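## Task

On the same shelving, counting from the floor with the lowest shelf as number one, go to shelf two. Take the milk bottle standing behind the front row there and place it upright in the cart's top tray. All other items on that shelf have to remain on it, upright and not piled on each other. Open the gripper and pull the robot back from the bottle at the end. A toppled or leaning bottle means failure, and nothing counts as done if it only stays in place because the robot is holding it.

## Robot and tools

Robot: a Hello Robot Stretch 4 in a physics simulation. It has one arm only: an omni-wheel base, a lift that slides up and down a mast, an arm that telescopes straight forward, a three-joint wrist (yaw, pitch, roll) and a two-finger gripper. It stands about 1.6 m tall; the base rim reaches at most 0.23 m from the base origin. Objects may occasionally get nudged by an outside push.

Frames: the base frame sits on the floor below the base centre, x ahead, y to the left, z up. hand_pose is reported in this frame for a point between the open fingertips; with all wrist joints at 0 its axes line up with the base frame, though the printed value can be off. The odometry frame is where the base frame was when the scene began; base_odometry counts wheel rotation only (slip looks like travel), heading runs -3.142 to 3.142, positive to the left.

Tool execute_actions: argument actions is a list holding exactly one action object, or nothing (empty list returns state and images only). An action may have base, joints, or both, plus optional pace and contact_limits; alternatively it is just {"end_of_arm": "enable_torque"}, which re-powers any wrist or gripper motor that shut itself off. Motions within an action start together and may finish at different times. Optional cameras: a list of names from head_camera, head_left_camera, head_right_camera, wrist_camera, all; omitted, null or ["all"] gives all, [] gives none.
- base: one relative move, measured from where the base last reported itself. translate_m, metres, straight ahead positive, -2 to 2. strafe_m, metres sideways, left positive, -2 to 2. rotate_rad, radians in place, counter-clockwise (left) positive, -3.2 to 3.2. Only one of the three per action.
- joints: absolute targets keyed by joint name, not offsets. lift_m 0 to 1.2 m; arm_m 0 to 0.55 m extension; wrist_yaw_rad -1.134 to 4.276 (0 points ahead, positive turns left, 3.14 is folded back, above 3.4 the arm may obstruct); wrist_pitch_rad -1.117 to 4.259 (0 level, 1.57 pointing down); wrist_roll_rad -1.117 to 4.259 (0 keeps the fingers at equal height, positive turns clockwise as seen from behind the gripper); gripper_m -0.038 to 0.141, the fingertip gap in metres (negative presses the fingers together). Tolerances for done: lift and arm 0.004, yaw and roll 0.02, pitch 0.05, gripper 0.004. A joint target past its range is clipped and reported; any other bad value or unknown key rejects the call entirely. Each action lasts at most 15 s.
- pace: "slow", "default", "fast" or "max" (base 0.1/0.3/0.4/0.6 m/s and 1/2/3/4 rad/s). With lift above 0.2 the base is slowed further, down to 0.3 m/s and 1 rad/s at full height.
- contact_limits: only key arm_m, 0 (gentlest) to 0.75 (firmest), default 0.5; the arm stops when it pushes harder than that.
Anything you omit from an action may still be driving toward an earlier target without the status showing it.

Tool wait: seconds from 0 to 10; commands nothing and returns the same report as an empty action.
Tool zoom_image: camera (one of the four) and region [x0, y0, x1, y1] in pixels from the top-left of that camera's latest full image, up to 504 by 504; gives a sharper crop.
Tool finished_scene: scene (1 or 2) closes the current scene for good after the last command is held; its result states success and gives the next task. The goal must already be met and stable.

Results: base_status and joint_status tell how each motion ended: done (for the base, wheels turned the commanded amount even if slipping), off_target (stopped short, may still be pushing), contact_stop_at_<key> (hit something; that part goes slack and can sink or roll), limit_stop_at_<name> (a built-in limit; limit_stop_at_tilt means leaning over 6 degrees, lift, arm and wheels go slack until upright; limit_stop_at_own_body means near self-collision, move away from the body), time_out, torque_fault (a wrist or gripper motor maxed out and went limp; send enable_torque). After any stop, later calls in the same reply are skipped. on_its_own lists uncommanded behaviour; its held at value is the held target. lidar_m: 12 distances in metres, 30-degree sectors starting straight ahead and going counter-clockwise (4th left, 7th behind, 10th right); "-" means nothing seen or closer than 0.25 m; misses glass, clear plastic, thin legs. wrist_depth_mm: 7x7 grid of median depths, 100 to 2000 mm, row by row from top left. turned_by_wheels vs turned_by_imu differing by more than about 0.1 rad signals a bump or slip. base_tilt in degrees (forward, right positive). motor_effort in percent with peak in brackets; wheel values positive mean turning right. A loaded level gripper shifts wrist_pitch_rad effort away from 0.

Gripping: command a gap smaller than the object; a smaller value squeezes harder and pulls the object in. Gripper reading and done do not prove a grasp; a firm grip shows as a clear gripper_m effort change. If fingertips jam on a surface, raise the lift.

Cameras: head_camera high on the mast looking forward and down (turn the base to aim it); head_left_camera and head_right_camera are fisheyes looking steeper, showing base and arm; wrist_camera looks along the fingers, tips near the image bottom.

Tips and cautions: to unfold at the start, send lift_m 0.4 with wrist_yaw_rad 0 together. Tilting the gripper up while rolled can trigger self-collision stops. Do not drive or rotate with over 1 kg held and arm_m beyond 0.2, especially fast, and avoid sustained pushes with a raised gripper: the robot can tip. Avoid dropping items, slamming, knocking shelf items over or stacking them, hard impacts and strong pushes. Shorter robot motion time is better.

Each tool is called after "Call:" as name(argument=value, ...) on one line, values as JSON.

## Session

Call:
execute_actions(actions=[])

Scene clock: 0.00 s.
base_odometry: x=+0.000 y=+0.000 heading=+0.000 (m, m, rad; odometry frame)
turned_by_wheels: +0.000 (rad since the last result)
turned_by_imu: +0.000 (rad since the last result)
base_tilt: forward=+0.4 right=+0.0 (deg)
lidar_m: 2.11 1.72 1.88 1.70 1.70 2.14 2.33 2.64 2.04 1.34 1.67 1.53
base_status: not commanded
joint_positions: lift_m=+0.237 arm_m=+0.002 wrist_yaw_rad=+3.228 wrist_pitch_rad=+0.004 wrist_roll_rad=-0.005 gripper_m=+0.057
joint_status: not commanded
motor_effort: lift_m=+19 arm_m=-1 wrist_yaw_rad=+1 wrist_pitch_rad=-5 wrist_roll_rad=+1 gripper_m=-4 wheel_0=+0 wheel_1=+0 wheel_2=+0 (%)
hand_pose: x=-0.1219 y=+0.0622 z=+0.4137 quat_wxyz=(-0.043, -0.002, -0.003, +0.999) (m; base frame)
wrist_depth_mm: - - 132 - - - - / - - 131 - - - - / - 106 130 - - - - / - 125 146 - - - 1756 / 204 - - - - - 1708 / 208 1537 198 1576 220 1708 1708 / 209 931 1042 1138 991 1138 1118
pictures: head_camera, head_left_camera, head_right_camera, wrist_camera
Images, in order (width x height): head_camera 420x560, head_left_camera 420x672, head_right_camera 420x672, wrist_camera 616x392.

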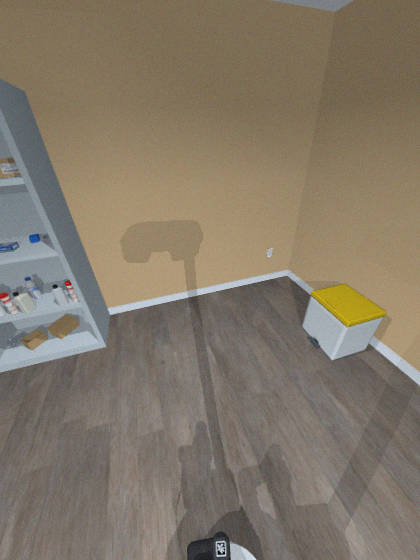

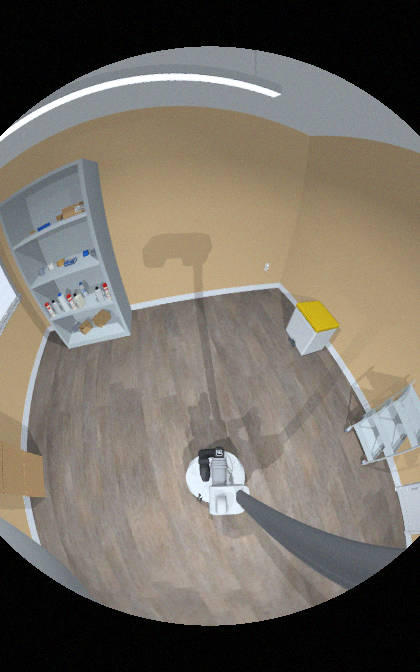

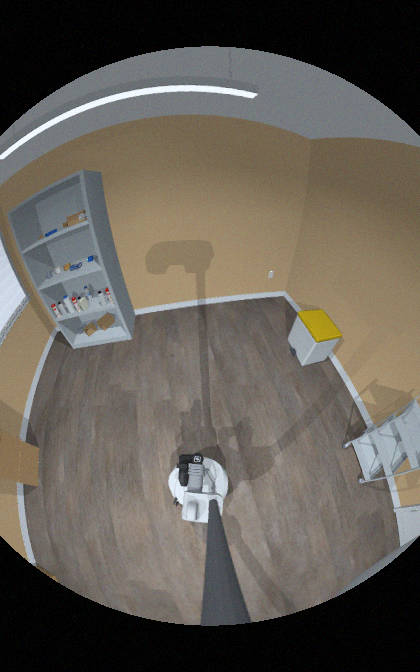

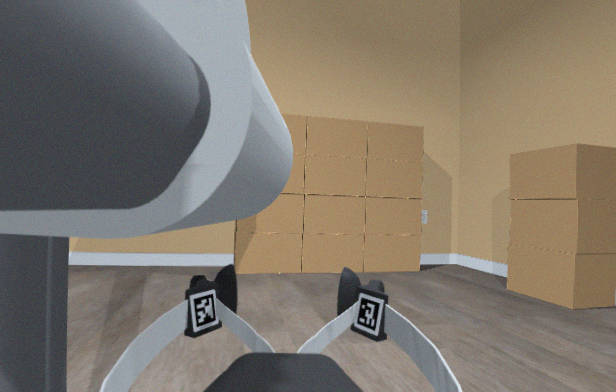

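Call:
zoom_image(camera="head_left_camera", region=[0, 150, 150, 360])

Call:
zoom_image(camera="head_left_camera", region=[35, 265, 125, 335])

Call:
zoom_image(camera="head_camera", region=[0, 220, 130, 380])

Region (0, 150, 150, 360) of head_left_camera's 420x672 image, scaled by 2.400, with more detail than that image has; it fills the left 360 columns of this view, and the rest is white.

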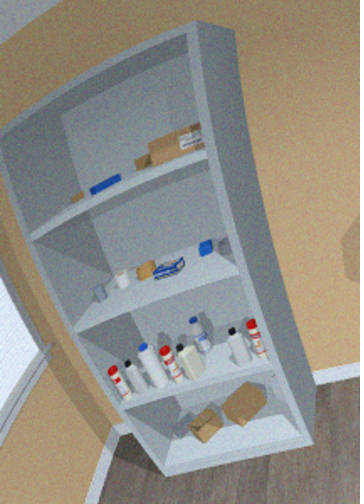

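Region (35, 265, 125, 335) of head_left_camera's 420x672 image, scaled by 5.600, with more detail than that image has.

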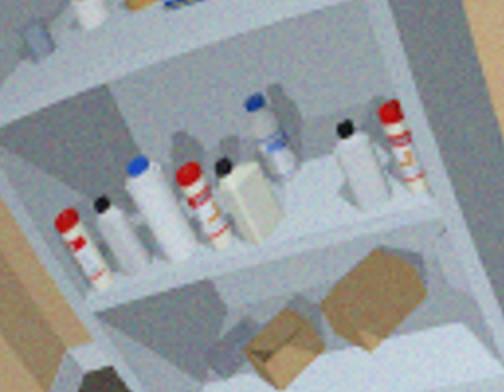

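Region (0, 220, 130, 380) of head_camera's 420x560 image, scaled by 3.150, with more detail than that image has; it fills the left 410 columns of this view, and the rest is white.

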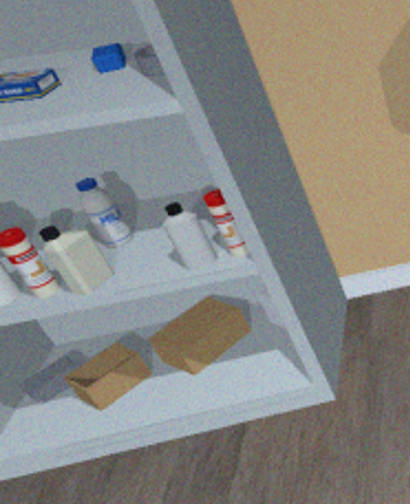

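Call:
execute_actions(actions=[{"base": {"strafe_m": 0.95}, "joints": {"lift_m": 0.4, "wrist_yaw_rad": 0}, "pace": "max"}], cameras=["head_camera", "head_left_camera"])

Scene clock: 27.40 s.
base_odometry: x=+0.000 y=+0.950 heading=+0.000 (m, m, rad; odometry frame)
turned_by_wheels: +0.000 (rad since the last result)
turned_by_imu: +0.006 (rad since the last result)
base_tilt: forward=+0.4 right=+0.1 (deg)
lidar_m: 1.38 1.38 1.31 0.81 0.76 1.24 1.74 2.59 3.08 2.26 2.27 2.16
base_status: done
joint_positions: lift_m=+0.400 arm_m=+0.002 wrist_yaw_rad=+0.000 wrist_pitch_rad=+0.004 wrist_roll_rad=-0.005 gripper_m=+0.057
joint_status: all done
motor_effort: lift_m=+21(25) arm_m=+0(1) wrist_yaw_rad=+0(6) wrist_pitch_rad=-5(6) wrist_roll_rad=+0(0) gripper_m=-2(2) wheel_0=+0(13) wheel_1=+1(13) wheel_2=+0(0) (%)
hand_pose: x=+0.4616 y=-0.0873 z=+0.5768 quat_wxyz=(+1.000, -0.003, +0.002, +0.000) (m; base frame)
wrist_depth_mm: 1366 1464 1537 1708 1863 - - / 1160 1281 1281 1756 1863 - - / 1366 1464 1537 1708 1863 - - / 1060 1255 1255 1708 1808 - - / 1366 1430 1205 1661 1863 - - / 1336 1430 198 1708 220 - - / 1118 1098 1205 1499 1308 1464 1499
pictures: head_camera, head_left_camera
Images, in order (width x height): head_camera 420x560, head_left_camera 420x672.

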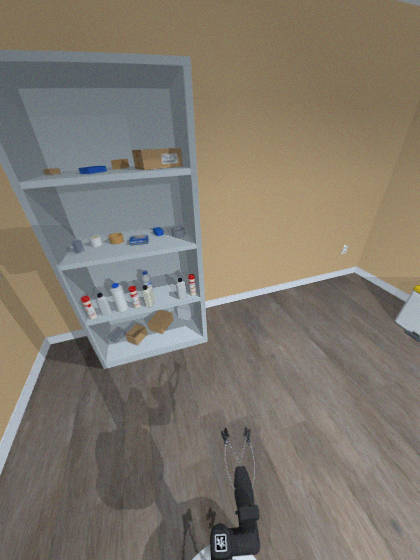

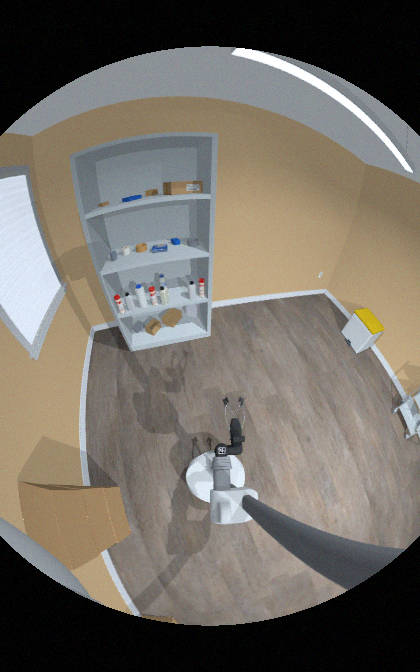

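Call:
execute_actions(actions=[{"base": {"rotate_rad": 0.33}, "joints": {"gripper_m": 0.075}, "pace": "max"}], cameras=["head_camera", "wrist_camera"])

Scene clock: 34.27 s.
base_odometry: x=+0.000 y=+0.950 heading=+0.330 (m, m, rad; odometry frame)
turned_by_wheels: +0.330 (rad since the last result)
turned_by_imu: +0.338 (rad since the last result)
base_tilt: forward=+0.5 right=+0.0 (deg)
lidar_m: 1.36 1.44 1.14 0.78 0.82 1.65 2.58 3.09 2.28 2.26 2.31 1.41
base_status: done
joint_positions: lift_m=+0.400 arm_m=+0.002 wrist_yaw_rad=+0.000 wrist_pitch_rad=+0.004 wrist_roll_rad=-0.005 gripper_m=+0.075
joint_status: all done
motor_effort: lift_m=+21(21) arm_m=+0(1) wrist_yaw_rad=+0(0) wrist_pitch_rad=-5(5) wrist_roll_rad=+1(0) gripper_m=-3(4) wheel_0=+0(5) wheel_1=+0(5) wheel_2=+0(8) (%)
hand_pose: x=+0.4616 y=-0.0874 z=+0.5768 quat_wxyz=(+1.000, -0.003, +0.002, +0.000) (m; base frame)
wrist_depth_mm: 1464 1366 1576 1576 1499 1576 1576 / 1499 1397 1618 1576 1430 1576 1618 / 1537 1430 1576 1576 1537 1618 1576 / 1537 1182 1182 1537 1397 1576 1576 / 1618 1336 1576 1537 1537 1576 1576 / 1576 1281 208 1576 211 1576 1576 / 1336 1138 1205 1255 1205 1499 1464
pictures: head_camera, wrist_camera
Images, in order (width x height): head_camera 420x560, wrist_camera 616x392.

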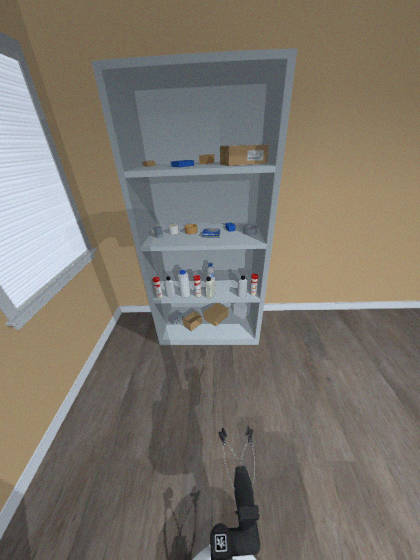

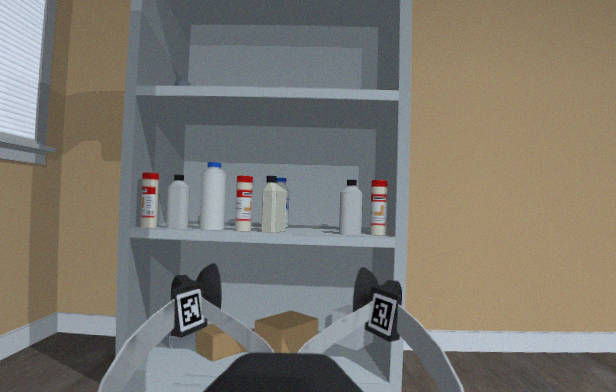

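Call:
zoom_image(camera="wrist_camera", region=[120, 150, 420, 260])

Call:
zoom_image(camera="head_camera", region=[140, 245, 280, 350])

Region (120, 150, 420, 260) of wrist_camera's 616x392 image, scaled by 1.680; it fills the top 185 rows of this view, and the rest is white.

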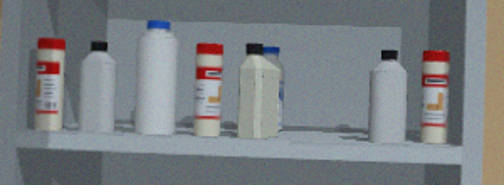

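Region (140, 245, 280, 350) of head_camera's 420x560 image, scaled by 3.600, with more detail than that image has; it fills the top 378 rows of this view, and the rest is white.

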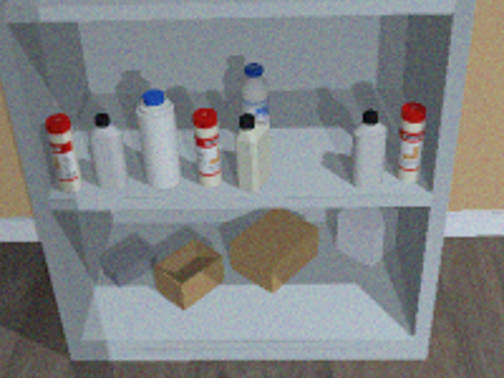

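Call:
execute_actions(actions=[{"base": {"translate_m": 0.86}, "joints": {"lift_m": 0.66, "wrist_pitch_rad": 0.25}, "pace": "max"}])

Scene clock: 66.33 s.
base_odometry: x=+0.814 y=+1.229 heading=+0.330 (m, m, rad; odometry frame)
turned_by_wheels: +0.000 (rad since the last result)
turned_by_imu: +0.001 (rad since the last result)
base_tilt: forward=+0.4 right=+0.1 (deg)
lidar_m: 0.50 0.51 1.02 1.02 1.11 1.12 3.48 3.62 2.59 2.22 1.37 0.51
base_status: done
joint_positions: lift_m=+0.660 arm_m=+0.002 wrist_yaw_rad=+0.000 wrist_pitch_rad=+0.252 wrist_roll_rad=-0.005 gripper_m=+0.075
joint_status: all done
motor_effort: lift_m=+21(25) arm_m=-1(1) wrist_yaw_rad=+1(0) wrist_pitch_rad=-4(6) wrist_roll_rad=+1(1) gripper_m=-2(3) wheel_0=-1(8) wheel_1=-2(6) wheel_2=-1(13) (%)
hand_pose: x=+0.4524 y=-0.0874 z=+0.7661 quat_wxyz=(+0.992, -0.003, +0.126, +0.000) (m; base frame)
wrist_depth_mm: 445 439 394 379 362 359 338 / 699 699 699 699 691 603 449 / 715 732 723 715 715 647 433 / 723 759 750 741 732 634 430 / 362 778 768 768 759 621 424 / 364 353 208 640 211 496 349 / 370 370 340 508 484 345 357
pictures: head_camera, head_left_camera, head_right_camera, wrist_camera
Images, in order (width x height): head_camera 420x560, head_left_camera 420x672, head_right_camera 420x672, wrist_camera 616x392.

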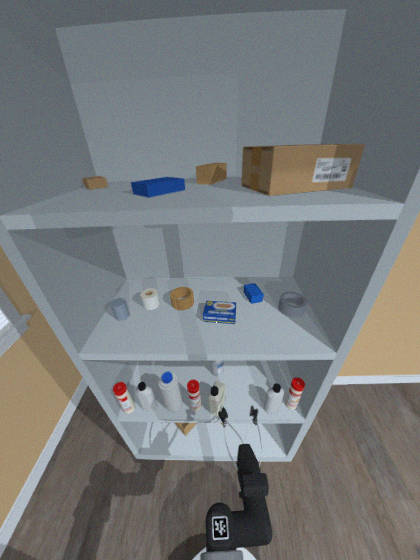

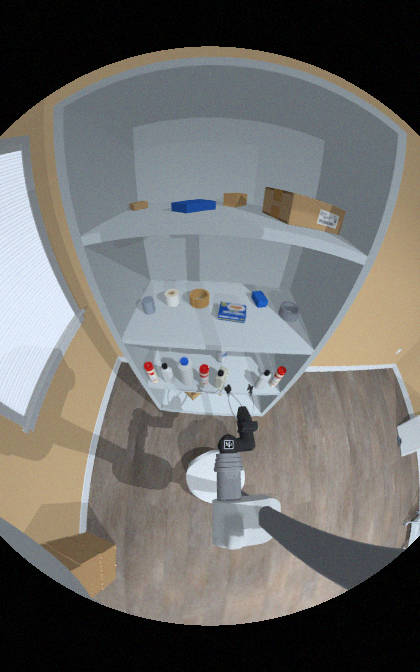

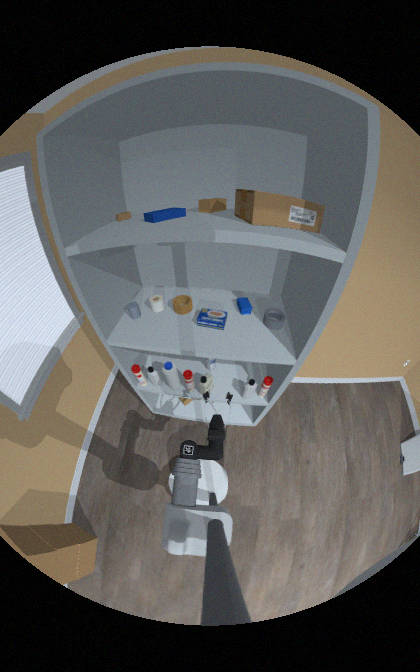

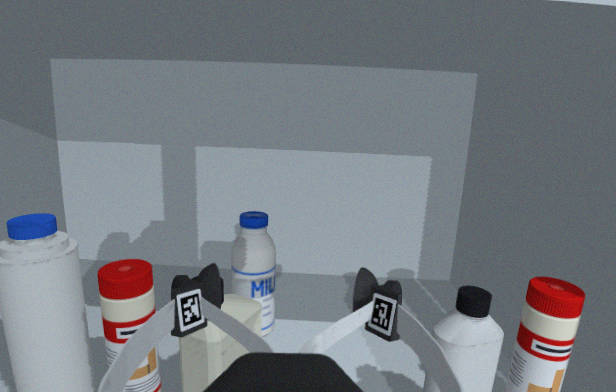

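Call:
zoom_image(camera="wrist_camera", region=[150, 190, 420, 392])

Call:
zoom_image(camera="wrist_camera", region=[210, 195, 300, 285])

Call:
zoom_image(camera="head_camera", region=[100, 340, 320, 480])

Region (150, 190, 420, 392) of wrist_camera's 616x392 image, scaled by 1.867; it fills the top 377 rows of this view, and the rest is white.

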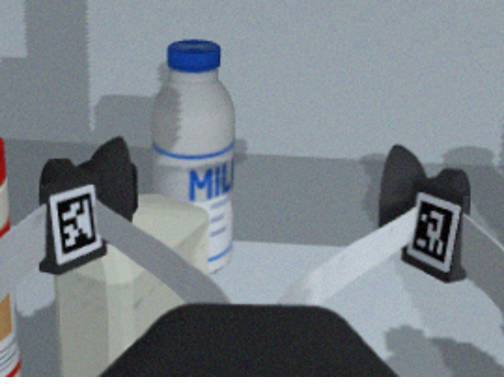

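Region (210, 195, 300, 285) of wrist_camera's 616x392 image, scaled by 5.600.

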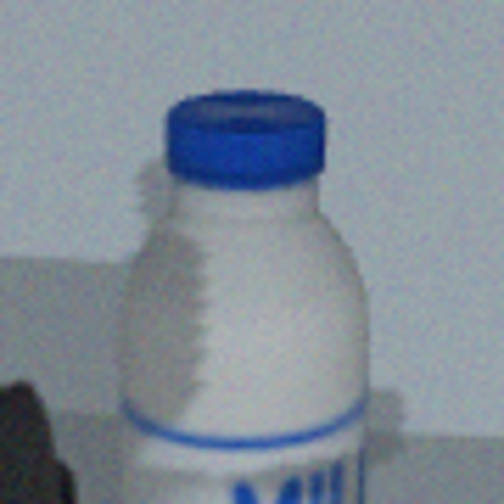

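Region (100, 340, 320, 480) of head_camera's 420x560 image, scaled by 2.291, with more detail than that image has; it fills the top 321 rows of this view, and the rest is white.

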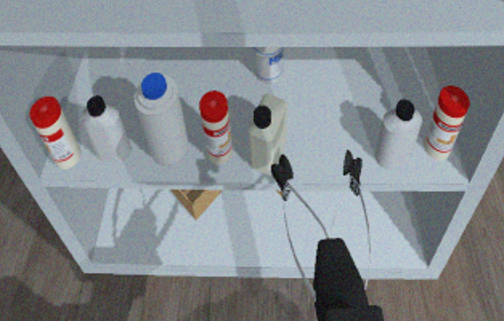

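Call:
execute_actions(actions=[{"base": {"translate_m": 0.13}, "joints": {"arm_m": 0.135, "wrist_yaw_rad": 0.224}, "pace": "default", "contact_limits": {"arm_m": 0.2}}])

Scene clock: 99.53 s.
base_odometry: x=+0.937 y=+1.271 heading=+0.330 (m, m, rad; odometry frame)
turned_by_wheels: +0.000 (rad since the last result)
turned_by_imu: +0.002 (rad since the last result)
base_tilt: forward=+0.4 right=-0.1 (deg)
lidar_m: 0.36 0.42 0.60 1.00 1.11 1.21 3.96 3.65 2.66 2.25 0.53 0.38
base_status: done
joint_positions: lift_m=+0.660 arm_m=+0.134 wrist_yaw_rad=+0.224 wrist_pitch_rad=+0.252 wrist_roll_rad=-0.005 gripper_m=+0.075
joint_status: all done
motor_effort: lift_m=+21(21) arm_m=+6(6) wrist_yaw_rad=+1(7) wrist_pitch_rad=-4(5) wrist_roll_rad=+0(0) gripper_m=-2(2) wheel_0=+0(4) wheel_1=-1(4) wheel_2=+0(9) (%)
contact_limits: arm_m 0.2
hand_pose: x=+0.5966 y=-0.0232 z=+0.7661 quat_wxyz=(+0.986, -0.017, +0.125, +0.111) (m; base frame)
wrist_depth_mm: 439 445 402 384 366 364 343 / 517 508 477 445 424 397 379 / 530 530 496 459 433 410 392 / 539 549 512 477 449 424 402 / 549 574 525 492 462 436 413 / 544 580 208 496 211 452 427 / 477 462 488 258 484 462 439
pictures: head_camera, head_left_camera, head_right_camera, wrist_camera
Images, in order (width x height): head_camera 420x560, head_left_camera 420x672, head_right_camera 420x672, wrist_camera 616x392.

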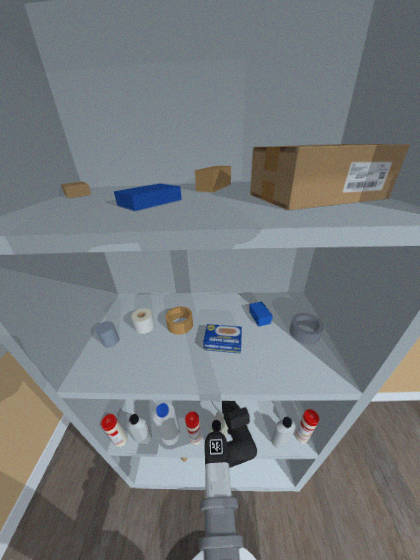

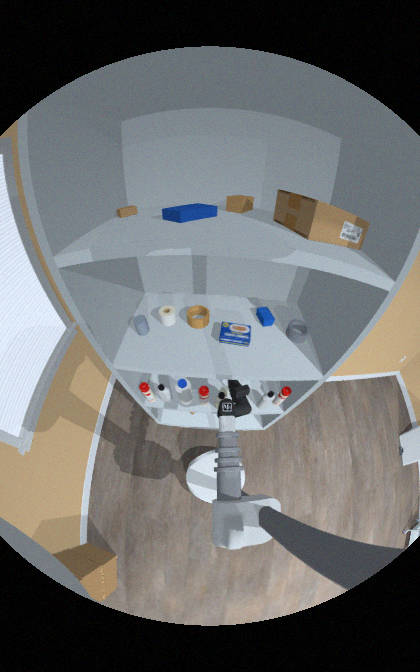

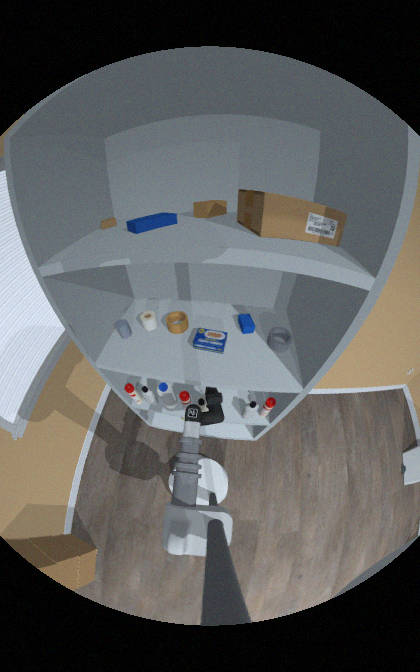

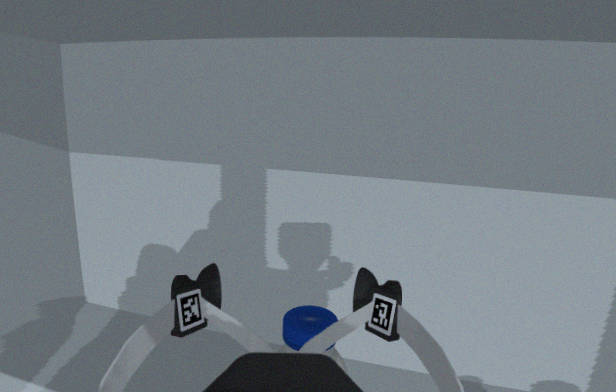

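Call:
zoom_image(camera="wrist_camera", region=[160, 250, 420, 392])

Call:
zoom_image(camera="head_camera", region=[90, 380, 330, 500])

Region (160, 250, 420, 392) of wrist_camera's 616x392 image, scaled by 1.938; it fills the top 275 rows of this view, and the rest is white.

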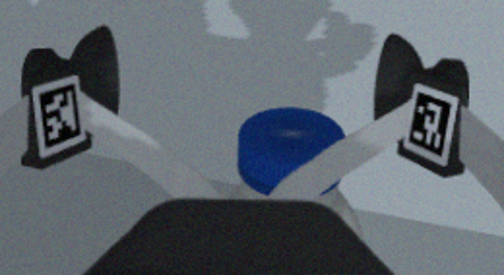

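Region (90, 380, 330, 500) of head_camera's 420x560 image, scaled by 2.100, with more detail than that image has.

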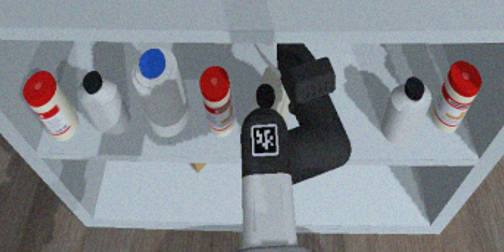

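Call:
execute_actions(actions=[{"joints": {"arm_m": 0.204, "wrist_pitch_rad": 0.455, "wrist_yaw_rad": 0.22, "gripper_m": 0.085}, "pace": "default", "contact_limits": {"arm_m": 0.2}}], cameras=["wrist_camera", "head_camera"])

Scene clock: 127.00 s.
base_odometry: x=+0.937 y=+1.271 heading=+0.330 (m, m, rad; odometry frame)
turned_by_wheels: +0.000 (rad since the last result)
turned_by_imu: +0.002 (rad since the last result)
base_tilt: forward=+0.3 right=+0.1 (deg)
lidar_m: 0.37 0.42 0.60 1.00 1.09 1.22 3.99 3.67 2.68 2.23 0.51 0.40
base_status: not commanded
joint_positions: lift_m=+0.660 arm_m=+0.203 wrist_yaw_rad=+0.220 wrist_pitch_rad=+0.457 wrist_roll_rad=-0.005 gripper_m=+0.085
joint_status: all done
motor_effort: lift_m=+21(21) arm_m=+7(7) wrist_yaw_rad=+1(1) wrist_pitch_rad=-3(5) wrist_roll_rad=+1(1) gripper_m=-2(2) wheel_0=+0(0) wheel_1=-1(1) wheel_2=+0(0) (%)
contact_limits: arm_m 0.2
hand_pose: x=+0.6455 y=-0.0288 z=+0.7108 quat_wxyz=(+0.968, -0.028, +0.225, +0.108) (m; base frame)
wrist_depth_mm: 433 404 377 357 334 317 303 / 462 427 402 377 355 332 319 / 492 459 427 402 377 353 338 / 521 500 455 427 399 375 355 / 521 521 492 452 427 399 377 / 433 427 206 205 207 424 402 / 366 366 377 206 375 394 402
pictures: head_camera, wrist_camera
Images, in order (width x height): head_camera 420x560, wrist_camera 616x392.

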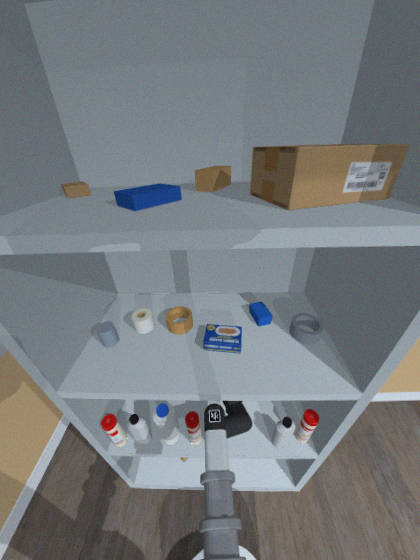

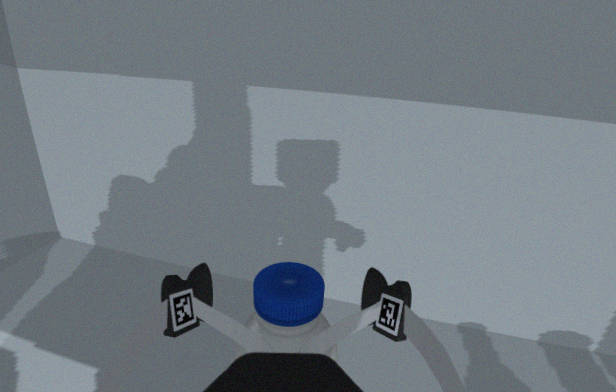

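Call:
zoom_image(camera="wrist_camera", region=[155, 240, 425, 392])

Region (155, 240, 425, 392) of wrist_camera's 616x392 image, scaled by 1.867; it fills the top 284 rows of this view, and the rest is white.

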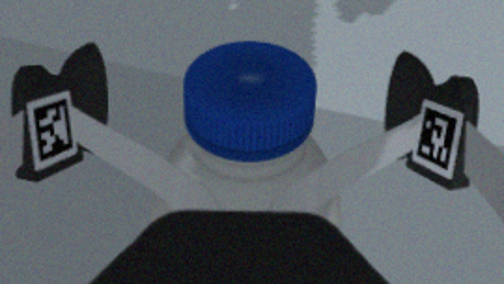

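Call:
execute_actions(actions=[{"joints": {"arm_m": 0.209, "lift_m": 0.656, "gripper_m": -0.01}, "pace": "default", "contact_limits": {"arm_m": 0.2}}], cameras=["wrist_camera"])

Scene clock: 138.40 s.
base_odometry: x=+0.937 y=+1.271 heading=+0.330 (m, m, rad; odometry frame)
turned_by_wheels: +0.000 (rad since the last result)
turned_by_imu: +0.002 (rad since the last result)
base_tilt: forward=+0.4 right=-0.1 (deg)
lidar_m: 0.37 0.40 0.60 0.97 1.10 1.22 3.98 3.68 2.68 2.23 0.53 0.38
base_status: not commanded
joint_positions: lift_m=+0.656 arm_m=+0.208 wrist_yaw_rad=+0.220 wrist_pitch_rad=+0.460 wrist_roll_rad=-0.005 gripper_m=-0.009
joint_status: all done
motor_effort: lift_m=+16(19) arm_m=+7(7) wrist_yaw_rad=+0(0) wrist_pitch_rad=-14(14) wrist_roll_rad=+0(1) gripper_m=-23(21) wheel_0=+0(0) wheel_1=-1(1) wheel_2=+0(0) (%)
contact_limits: arm_m 0.2
hand_pose: x=+0.6501 y=-0.0289 z=+0.7063 quat_wxyz=(+0.968, -0.028, +0.226, +0.108) (m; base frame)
wrist_depth_mm: 430 399 373 349 329 314 300 / 455 427 397 373 349 330 314 / 488 462 427 394 373 349 332 / 521 496 459 424 394 370 351 / 512 517 492 455 424 394 375 / 424 433 184 192 186 421 399 / 362 254 355 183 368 373 392
pictures: wrist_camera
Images, in order (width x height): wrist_camera 616x392.

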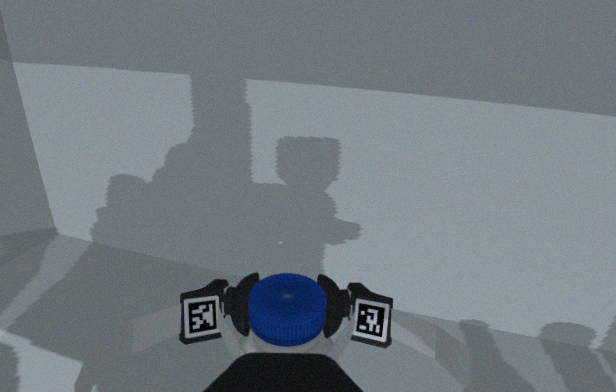

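Call:
zoom_image(camera="wrist_camera", region=[165, 250, 410, 392])

Region (165, 250, 410, 392) of wrist_camera's 616x392 image, scaled by 2.057; it fills the top 292 rows of this view, and the rest is white.

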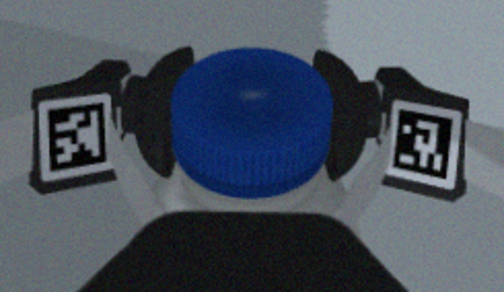

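Call:
execute_actions(actions=[{"joints": {"lift_m": 0.68}, "pace": "slow"}], cameras=["wrist_camera", "head_camera"])

Scene clock: 142.10 s.
base_odometry: x=+0.936 y=+1.271 heading=+0.330 (m, m, rad; odometry frame)
turned_by_wheels: +0.000 (rad since the last result)
turned_by_imu: +0.001 (rad since the last result)
base_tilt: forward=+0.4 right=-0.1 (deg)
lidar_m: 0.38 0.42 0.62 0.98 1.10 1.23 3.94 3.64 2.69 2.25 0.54 0.38
base_status: not commanded
joint_positions: lift_m=+0.675 arm_m=+0.208 wrist_yaw_rad=+0.220 wrist_pitch_rad=+0.462 wrist_roll_rad=-0.005 gripper_m=-0.009
joint_status: lift_m contact_stop (moved +0.018 of +0.024)
on_its_own: lift_m is slack since a contact_stop (your +0.680 is given up)
motor_effort: lift_m=+22(36) arm_m=+6(7) wrist_yaw_rad=+0(0) wrist_pitch_rad=-18(19) wrist_roll_rad=+1(1) gripper_m=-22(23) wheel_0=+1(1) wheel_1=+0(1) wheel_2=-3(3) (%)
hand_pose: x=+0.6499 y=-0.0289 z=+0.7243 quat_wxyz=(+0.967, -0.028, +0.227, +0.108) (m; base frame)
wrist_depth_mm: 427 397 370 351 330 312 298 / 455 424 397 370 349 329 314 / 492 455 424 397 370 351 332 / 521 500 459 424 397 370 353 / 525 530 500 455 424 394 375 / 439 449 183 192 187 424 402 / 379 262 370 183 384 387 407
pictures: head_camera, wrist_camera
Images, in order (width x height): head_camera 420x560, wrist_camera 616x392.

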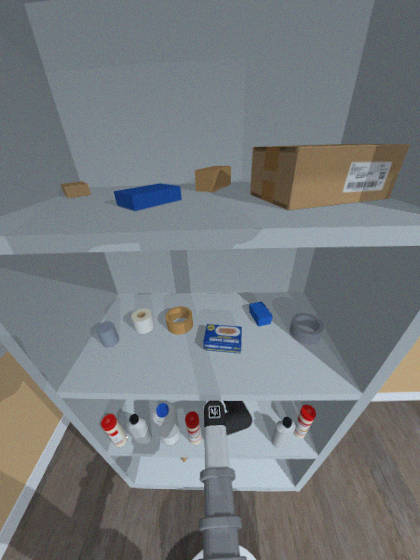

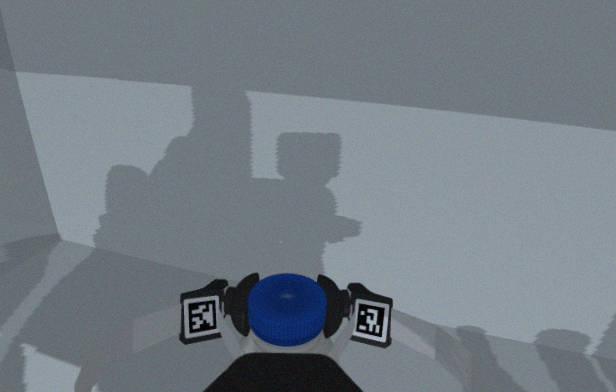

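Call:
execute_actions(actions=[{"joints": {"lift_m": 0.668, "wrist_yaw_rad": -0.25, "wrist_pitch_rad": 0.425}, "pace": "slow"}])

Scene clock: 149.90 s.
base_odometry: x=+0.936 y=+1.271 heading=+0.330 (m, m, rad; odometry frame)
turned_by_wheels: +0.000 (rad since the last result)
turned_by_imu: +0.002 (rad since the last result)
base_tilt: forward=+0.3 right=+0.0 (deg)
lidar_m: 0.36 0.40 0.58 1.00 1.12 1.21 3.96 3.66 2.67 2.24 0.51 0.39
base_status: not commanded
joint_positions: lift_m=+0.668 arm_m=+0.208 wrist_yaw_rad=-0.250 wrist_pitch_rad=+0.432 wrist_roll_rad=-0.006 gripper_m=-0.009
joint_status: all done
motor_effort: lift_m=+17(19) arm_m=+6(6) wrist_yaw_rad=+1(5) wrist_pitch_rad=-19(24) wrist_roll_rad=+1(0) gripper_m=-22(23) wheel_0=+1(1) wheel_1=+0(0) wheel_2=-2(3) (%)
hand_pose: x=+0.6110 y=-0.1495 z=+0.7256 quat_wxyz=(+0.969, +0.024, +0.213, -0.121) (m; base frame)
wrist_depth_mm: 336 349 364 382 399 410 324 / 349 370 387 404 427 421 329 / 370 392 410 430 455 427 332 / 397 415 439 462 488 433 336 / 421 442 466 496 525 433 336 / 436 455 183 193 186 436 340 / 387 265 379 183 392 394 338
pictures: head_camera, head_left_camera, head_right_camera, wrist_camera
Images, in order (width x height): head_camera 420x560, head_left_camera 420x672, head_right_camera 420x672, wrist_camera 616x392.

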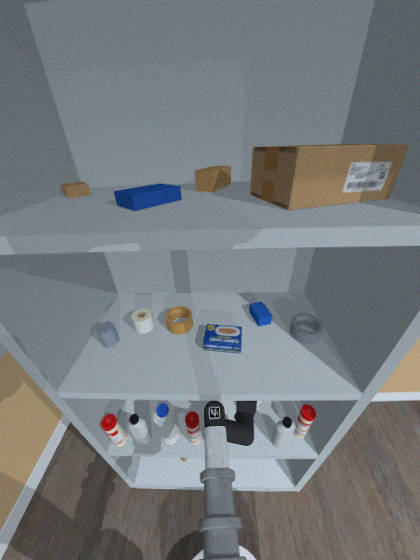

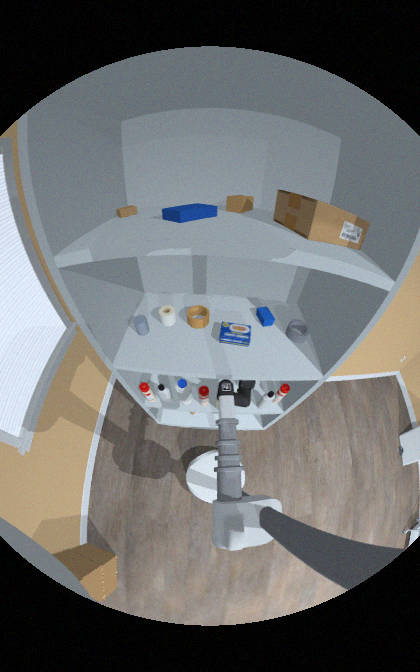

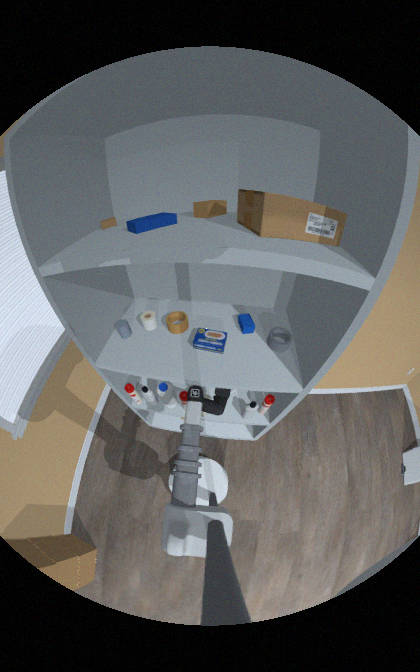

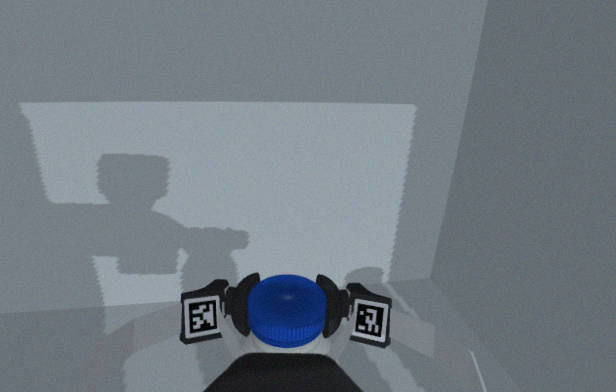

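Call:
zoom_image(camera="head_camera", region=[90, 385, 330, 500])

Call:
zoom_image(camera="head_right_camera", region=[160, 370, 290, 450])

Region (90, 385, 330, 500) of head_camera's 420x560 image, scaled by 2.100, with more detail than that image has; it fills the top 242 rows of this view, and the rest is white.

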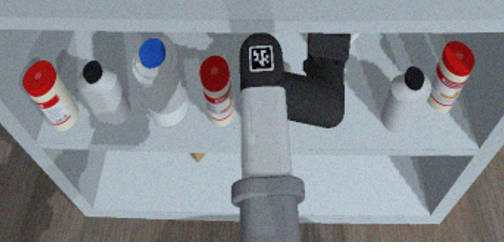

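Region (160, 370, 290, 450) of head_right_camera's 420x672 image, scaled by 3.877, with more detail than that image has; it fills the top 310 rows of this view, and the rest is white.

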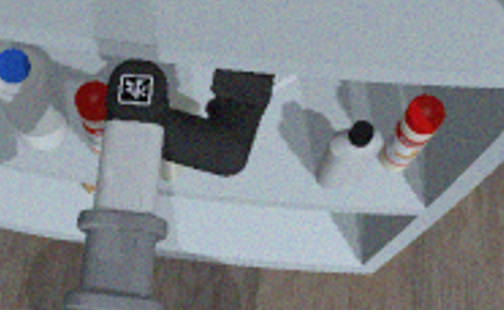

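Call:
execute_actions(actions=[{"base": {"translate_m": -0.25}, "joints": {"arm_m": 0.004}, "pace": "default", "contact_limits": {"arm_m": 0.3}}])

Scene clock: 170.27 s.
base_odometry: x=+0.700 y=+1.190 heading=+0.330 (m, m, rad; odometry frame)
turned_by_wheels: +0.000 (rad since the last result)
turned_by_imu: +0.002 (rad since the last result)
base_tilt: forward=+0.5 right=+0.1 (deg)
lidar_m: 0.63 0.67 1.06 1.02 1.04 1.14 3.38 3.60 2.56 2.20 1.52 0.37
base_status: done
joint_positions: lift_m=+0.668 arm_m=+0.005 wrist_yaw_rad=-0.250 wrist_pitch_rad=+0.432 wrist_roll_rad=-0.006 gripper_m=-0.009
joint_status: all done
motor_effort: lift_m=+17(17) arm_m=-7(8) wrist_yaw_rad=+1(0) wrist_pitch_rad=-19(20) wrist_roll_rad=+1(1) gripper_m=-22(22) wheel_0=+0(6) wheel_1=+1(5) wheel_2=-1(8) (%)
contact_limits: arm_m 0.3
hand_pose: x=+0.4082 y=-0.1496 z=+0.7255 quat_wxyz=(+0.969, +0.024, +0.213, -0.121) (m; base frame)
wrist_depth_mm: 699 732 759 788 574 442 946 / 741 768 798 831 585 931 1025 / 768 809 854 878 559 1008 1098 / 436 477 809 525 554 1098 1182 / 469 484 603 559 564 1205 1255 / 462 477 182 193 186 1255 1281 / 904 473 788 183 661 1042 1078
pictures: head_camera, head_left_camera, head_right_camera, wrist_camera
Images, in order (width x height): head_camera 420x560, head_left_camera 420x672, head_right_camera 420x672, wrist_camera 616x392.

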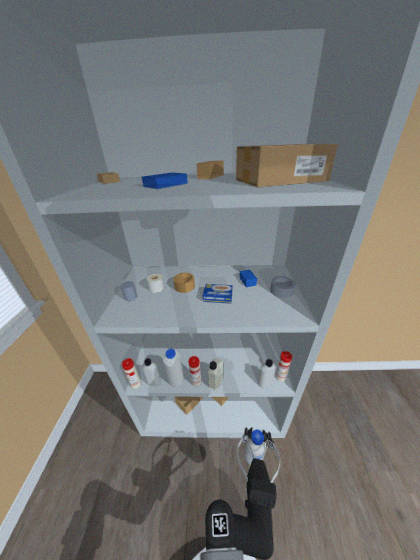

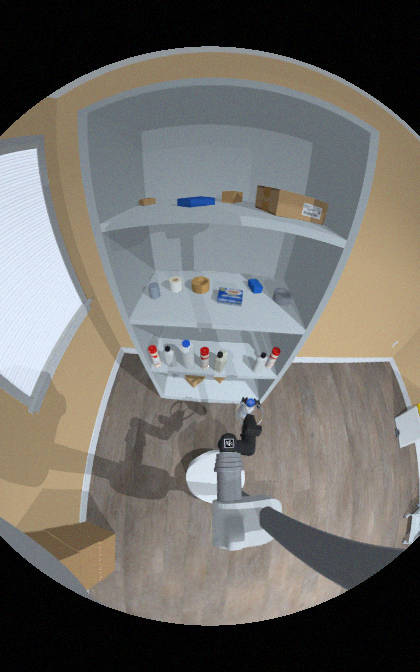

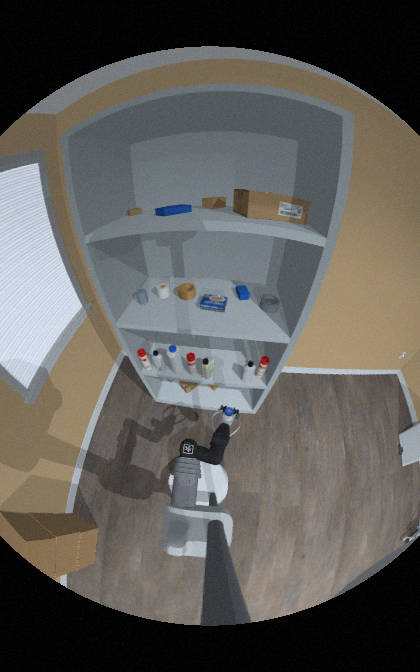

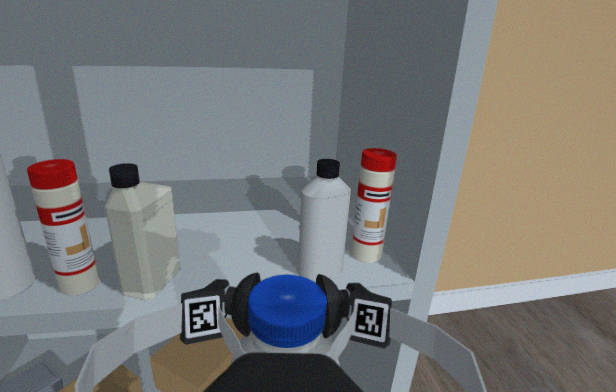

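Call:
execute_actions(actions=[{"base": {"rotate_rad": -2.09}, "joints": {"lift_m": 0.5, "wrist_yaw_rad": 0, "wrist_pitch_rad": 0.455}, "pace": "default"}])

Scene clock: 176.50 s.
base_odometry: x=+0.700 y=+1.190 heading=-1.761 (m, m, rad; odometry frame)
turned_by_wheels: -2.090 (rad since the last result)
turned_by_imu: -2.131 (rad since the last result)
base_tilt: forward=+0.4 right=+0.0 (deg)
lidar_m: 0.38 2.22 1.50 0.64 0.63 0.66 1.05 1.03 1.03 1.15 3.32 0.41
base_status: done
joint_positions: lift_m=+0.500 arm_m=+0.005 wrist_yaw_rad=+0.000 wrist_pitch_rad=+0.462 wrist_roll_rad=-0.006 gripper_m=-0.009
joint_status: all done
motor_effort: lift_m=+17(16) arm_m=-6(6) wrist_yaw_rad=+1(8) wrist_pitch_rad=-18(23) wrist_roll_rad=+1(0) gripper_m=-21(21) wheel_0=-1(4) wheel_1=+0(6) wheel_2=-1(7) (%)
hand_pose: x=+0.4343 y=-0.0874 z=+0.5498 quat_wxyz=(+0.973, -0.003, +0.229, +0.001) (m; base frame)
wrist_depth_mm: 1863 - - - - - - / 1661 - - - - - - / 1756 - - - - - - / 1499 1499 1537 1618 1618 1708 1756 / 1138 1138 1205 1229 1229 1281 1281 / 917 946 181 193 186 1008 1025 / 788 459 768 182 798 820 842
pictures: head_camera, head_left_camera, head_right_camera, wrist_camera
Images, in order (width x height): head_camera 420x560, head_left_camera 420x672, head_right_camera 420x672, wrist_camera 616x392.

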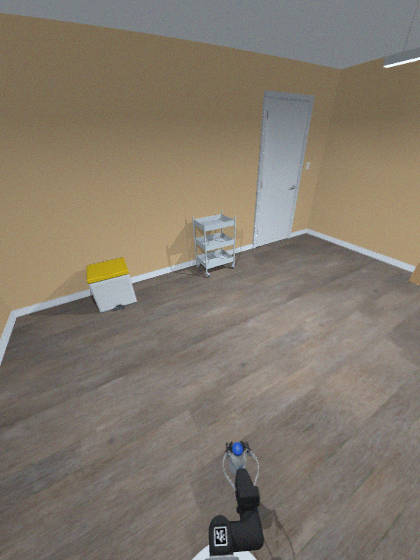

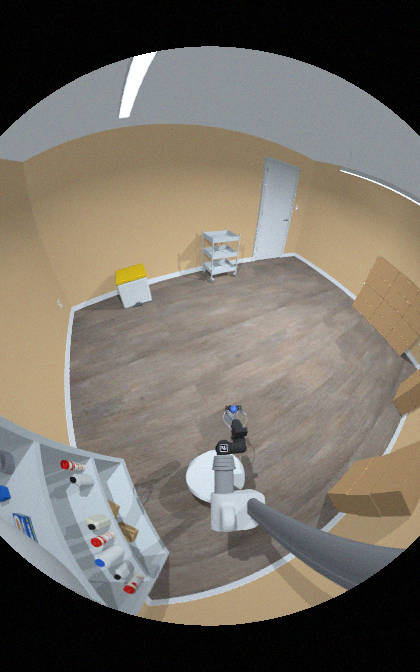

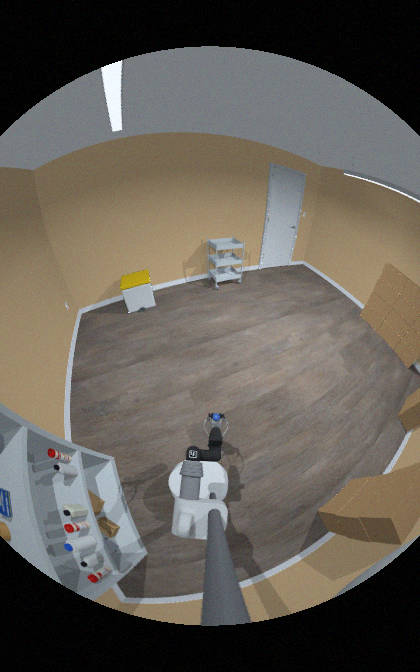

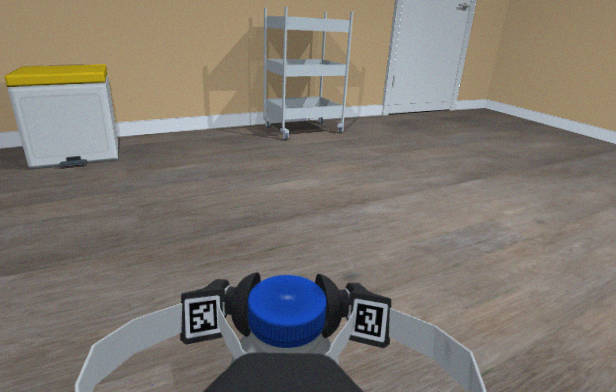

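Call:
zoom_image(camera="head_camera", region=[175, 195, 255, 285])

Call:
zoom_image(camera="wrist_camera", region=[230, 0, 390, 150])

Region (175, 195, 255, 285) of head_camera's 420x560 image, scaled by 5.600, with more detail than that image has.

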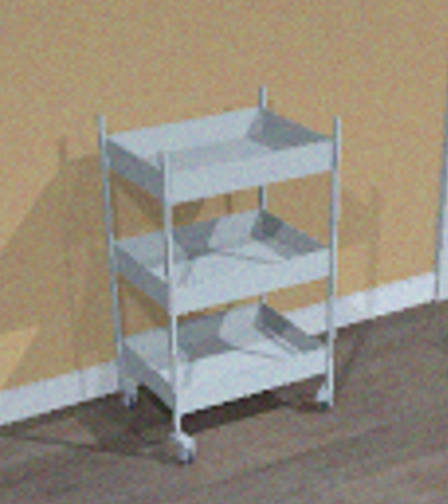

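Region (230, 0, 390, 150) of wrist_camera's 616x392 image, scaled by 3.150; it fills the top 472 rows of this view, and the rest is white.

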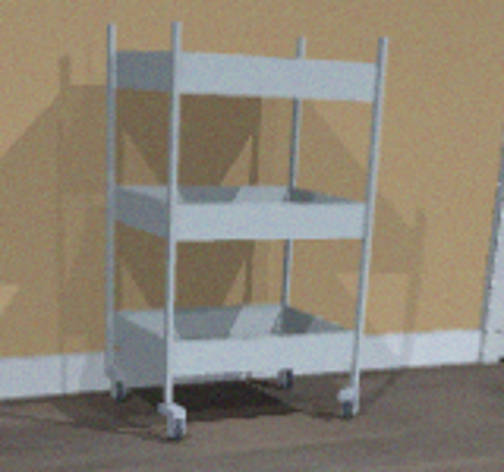

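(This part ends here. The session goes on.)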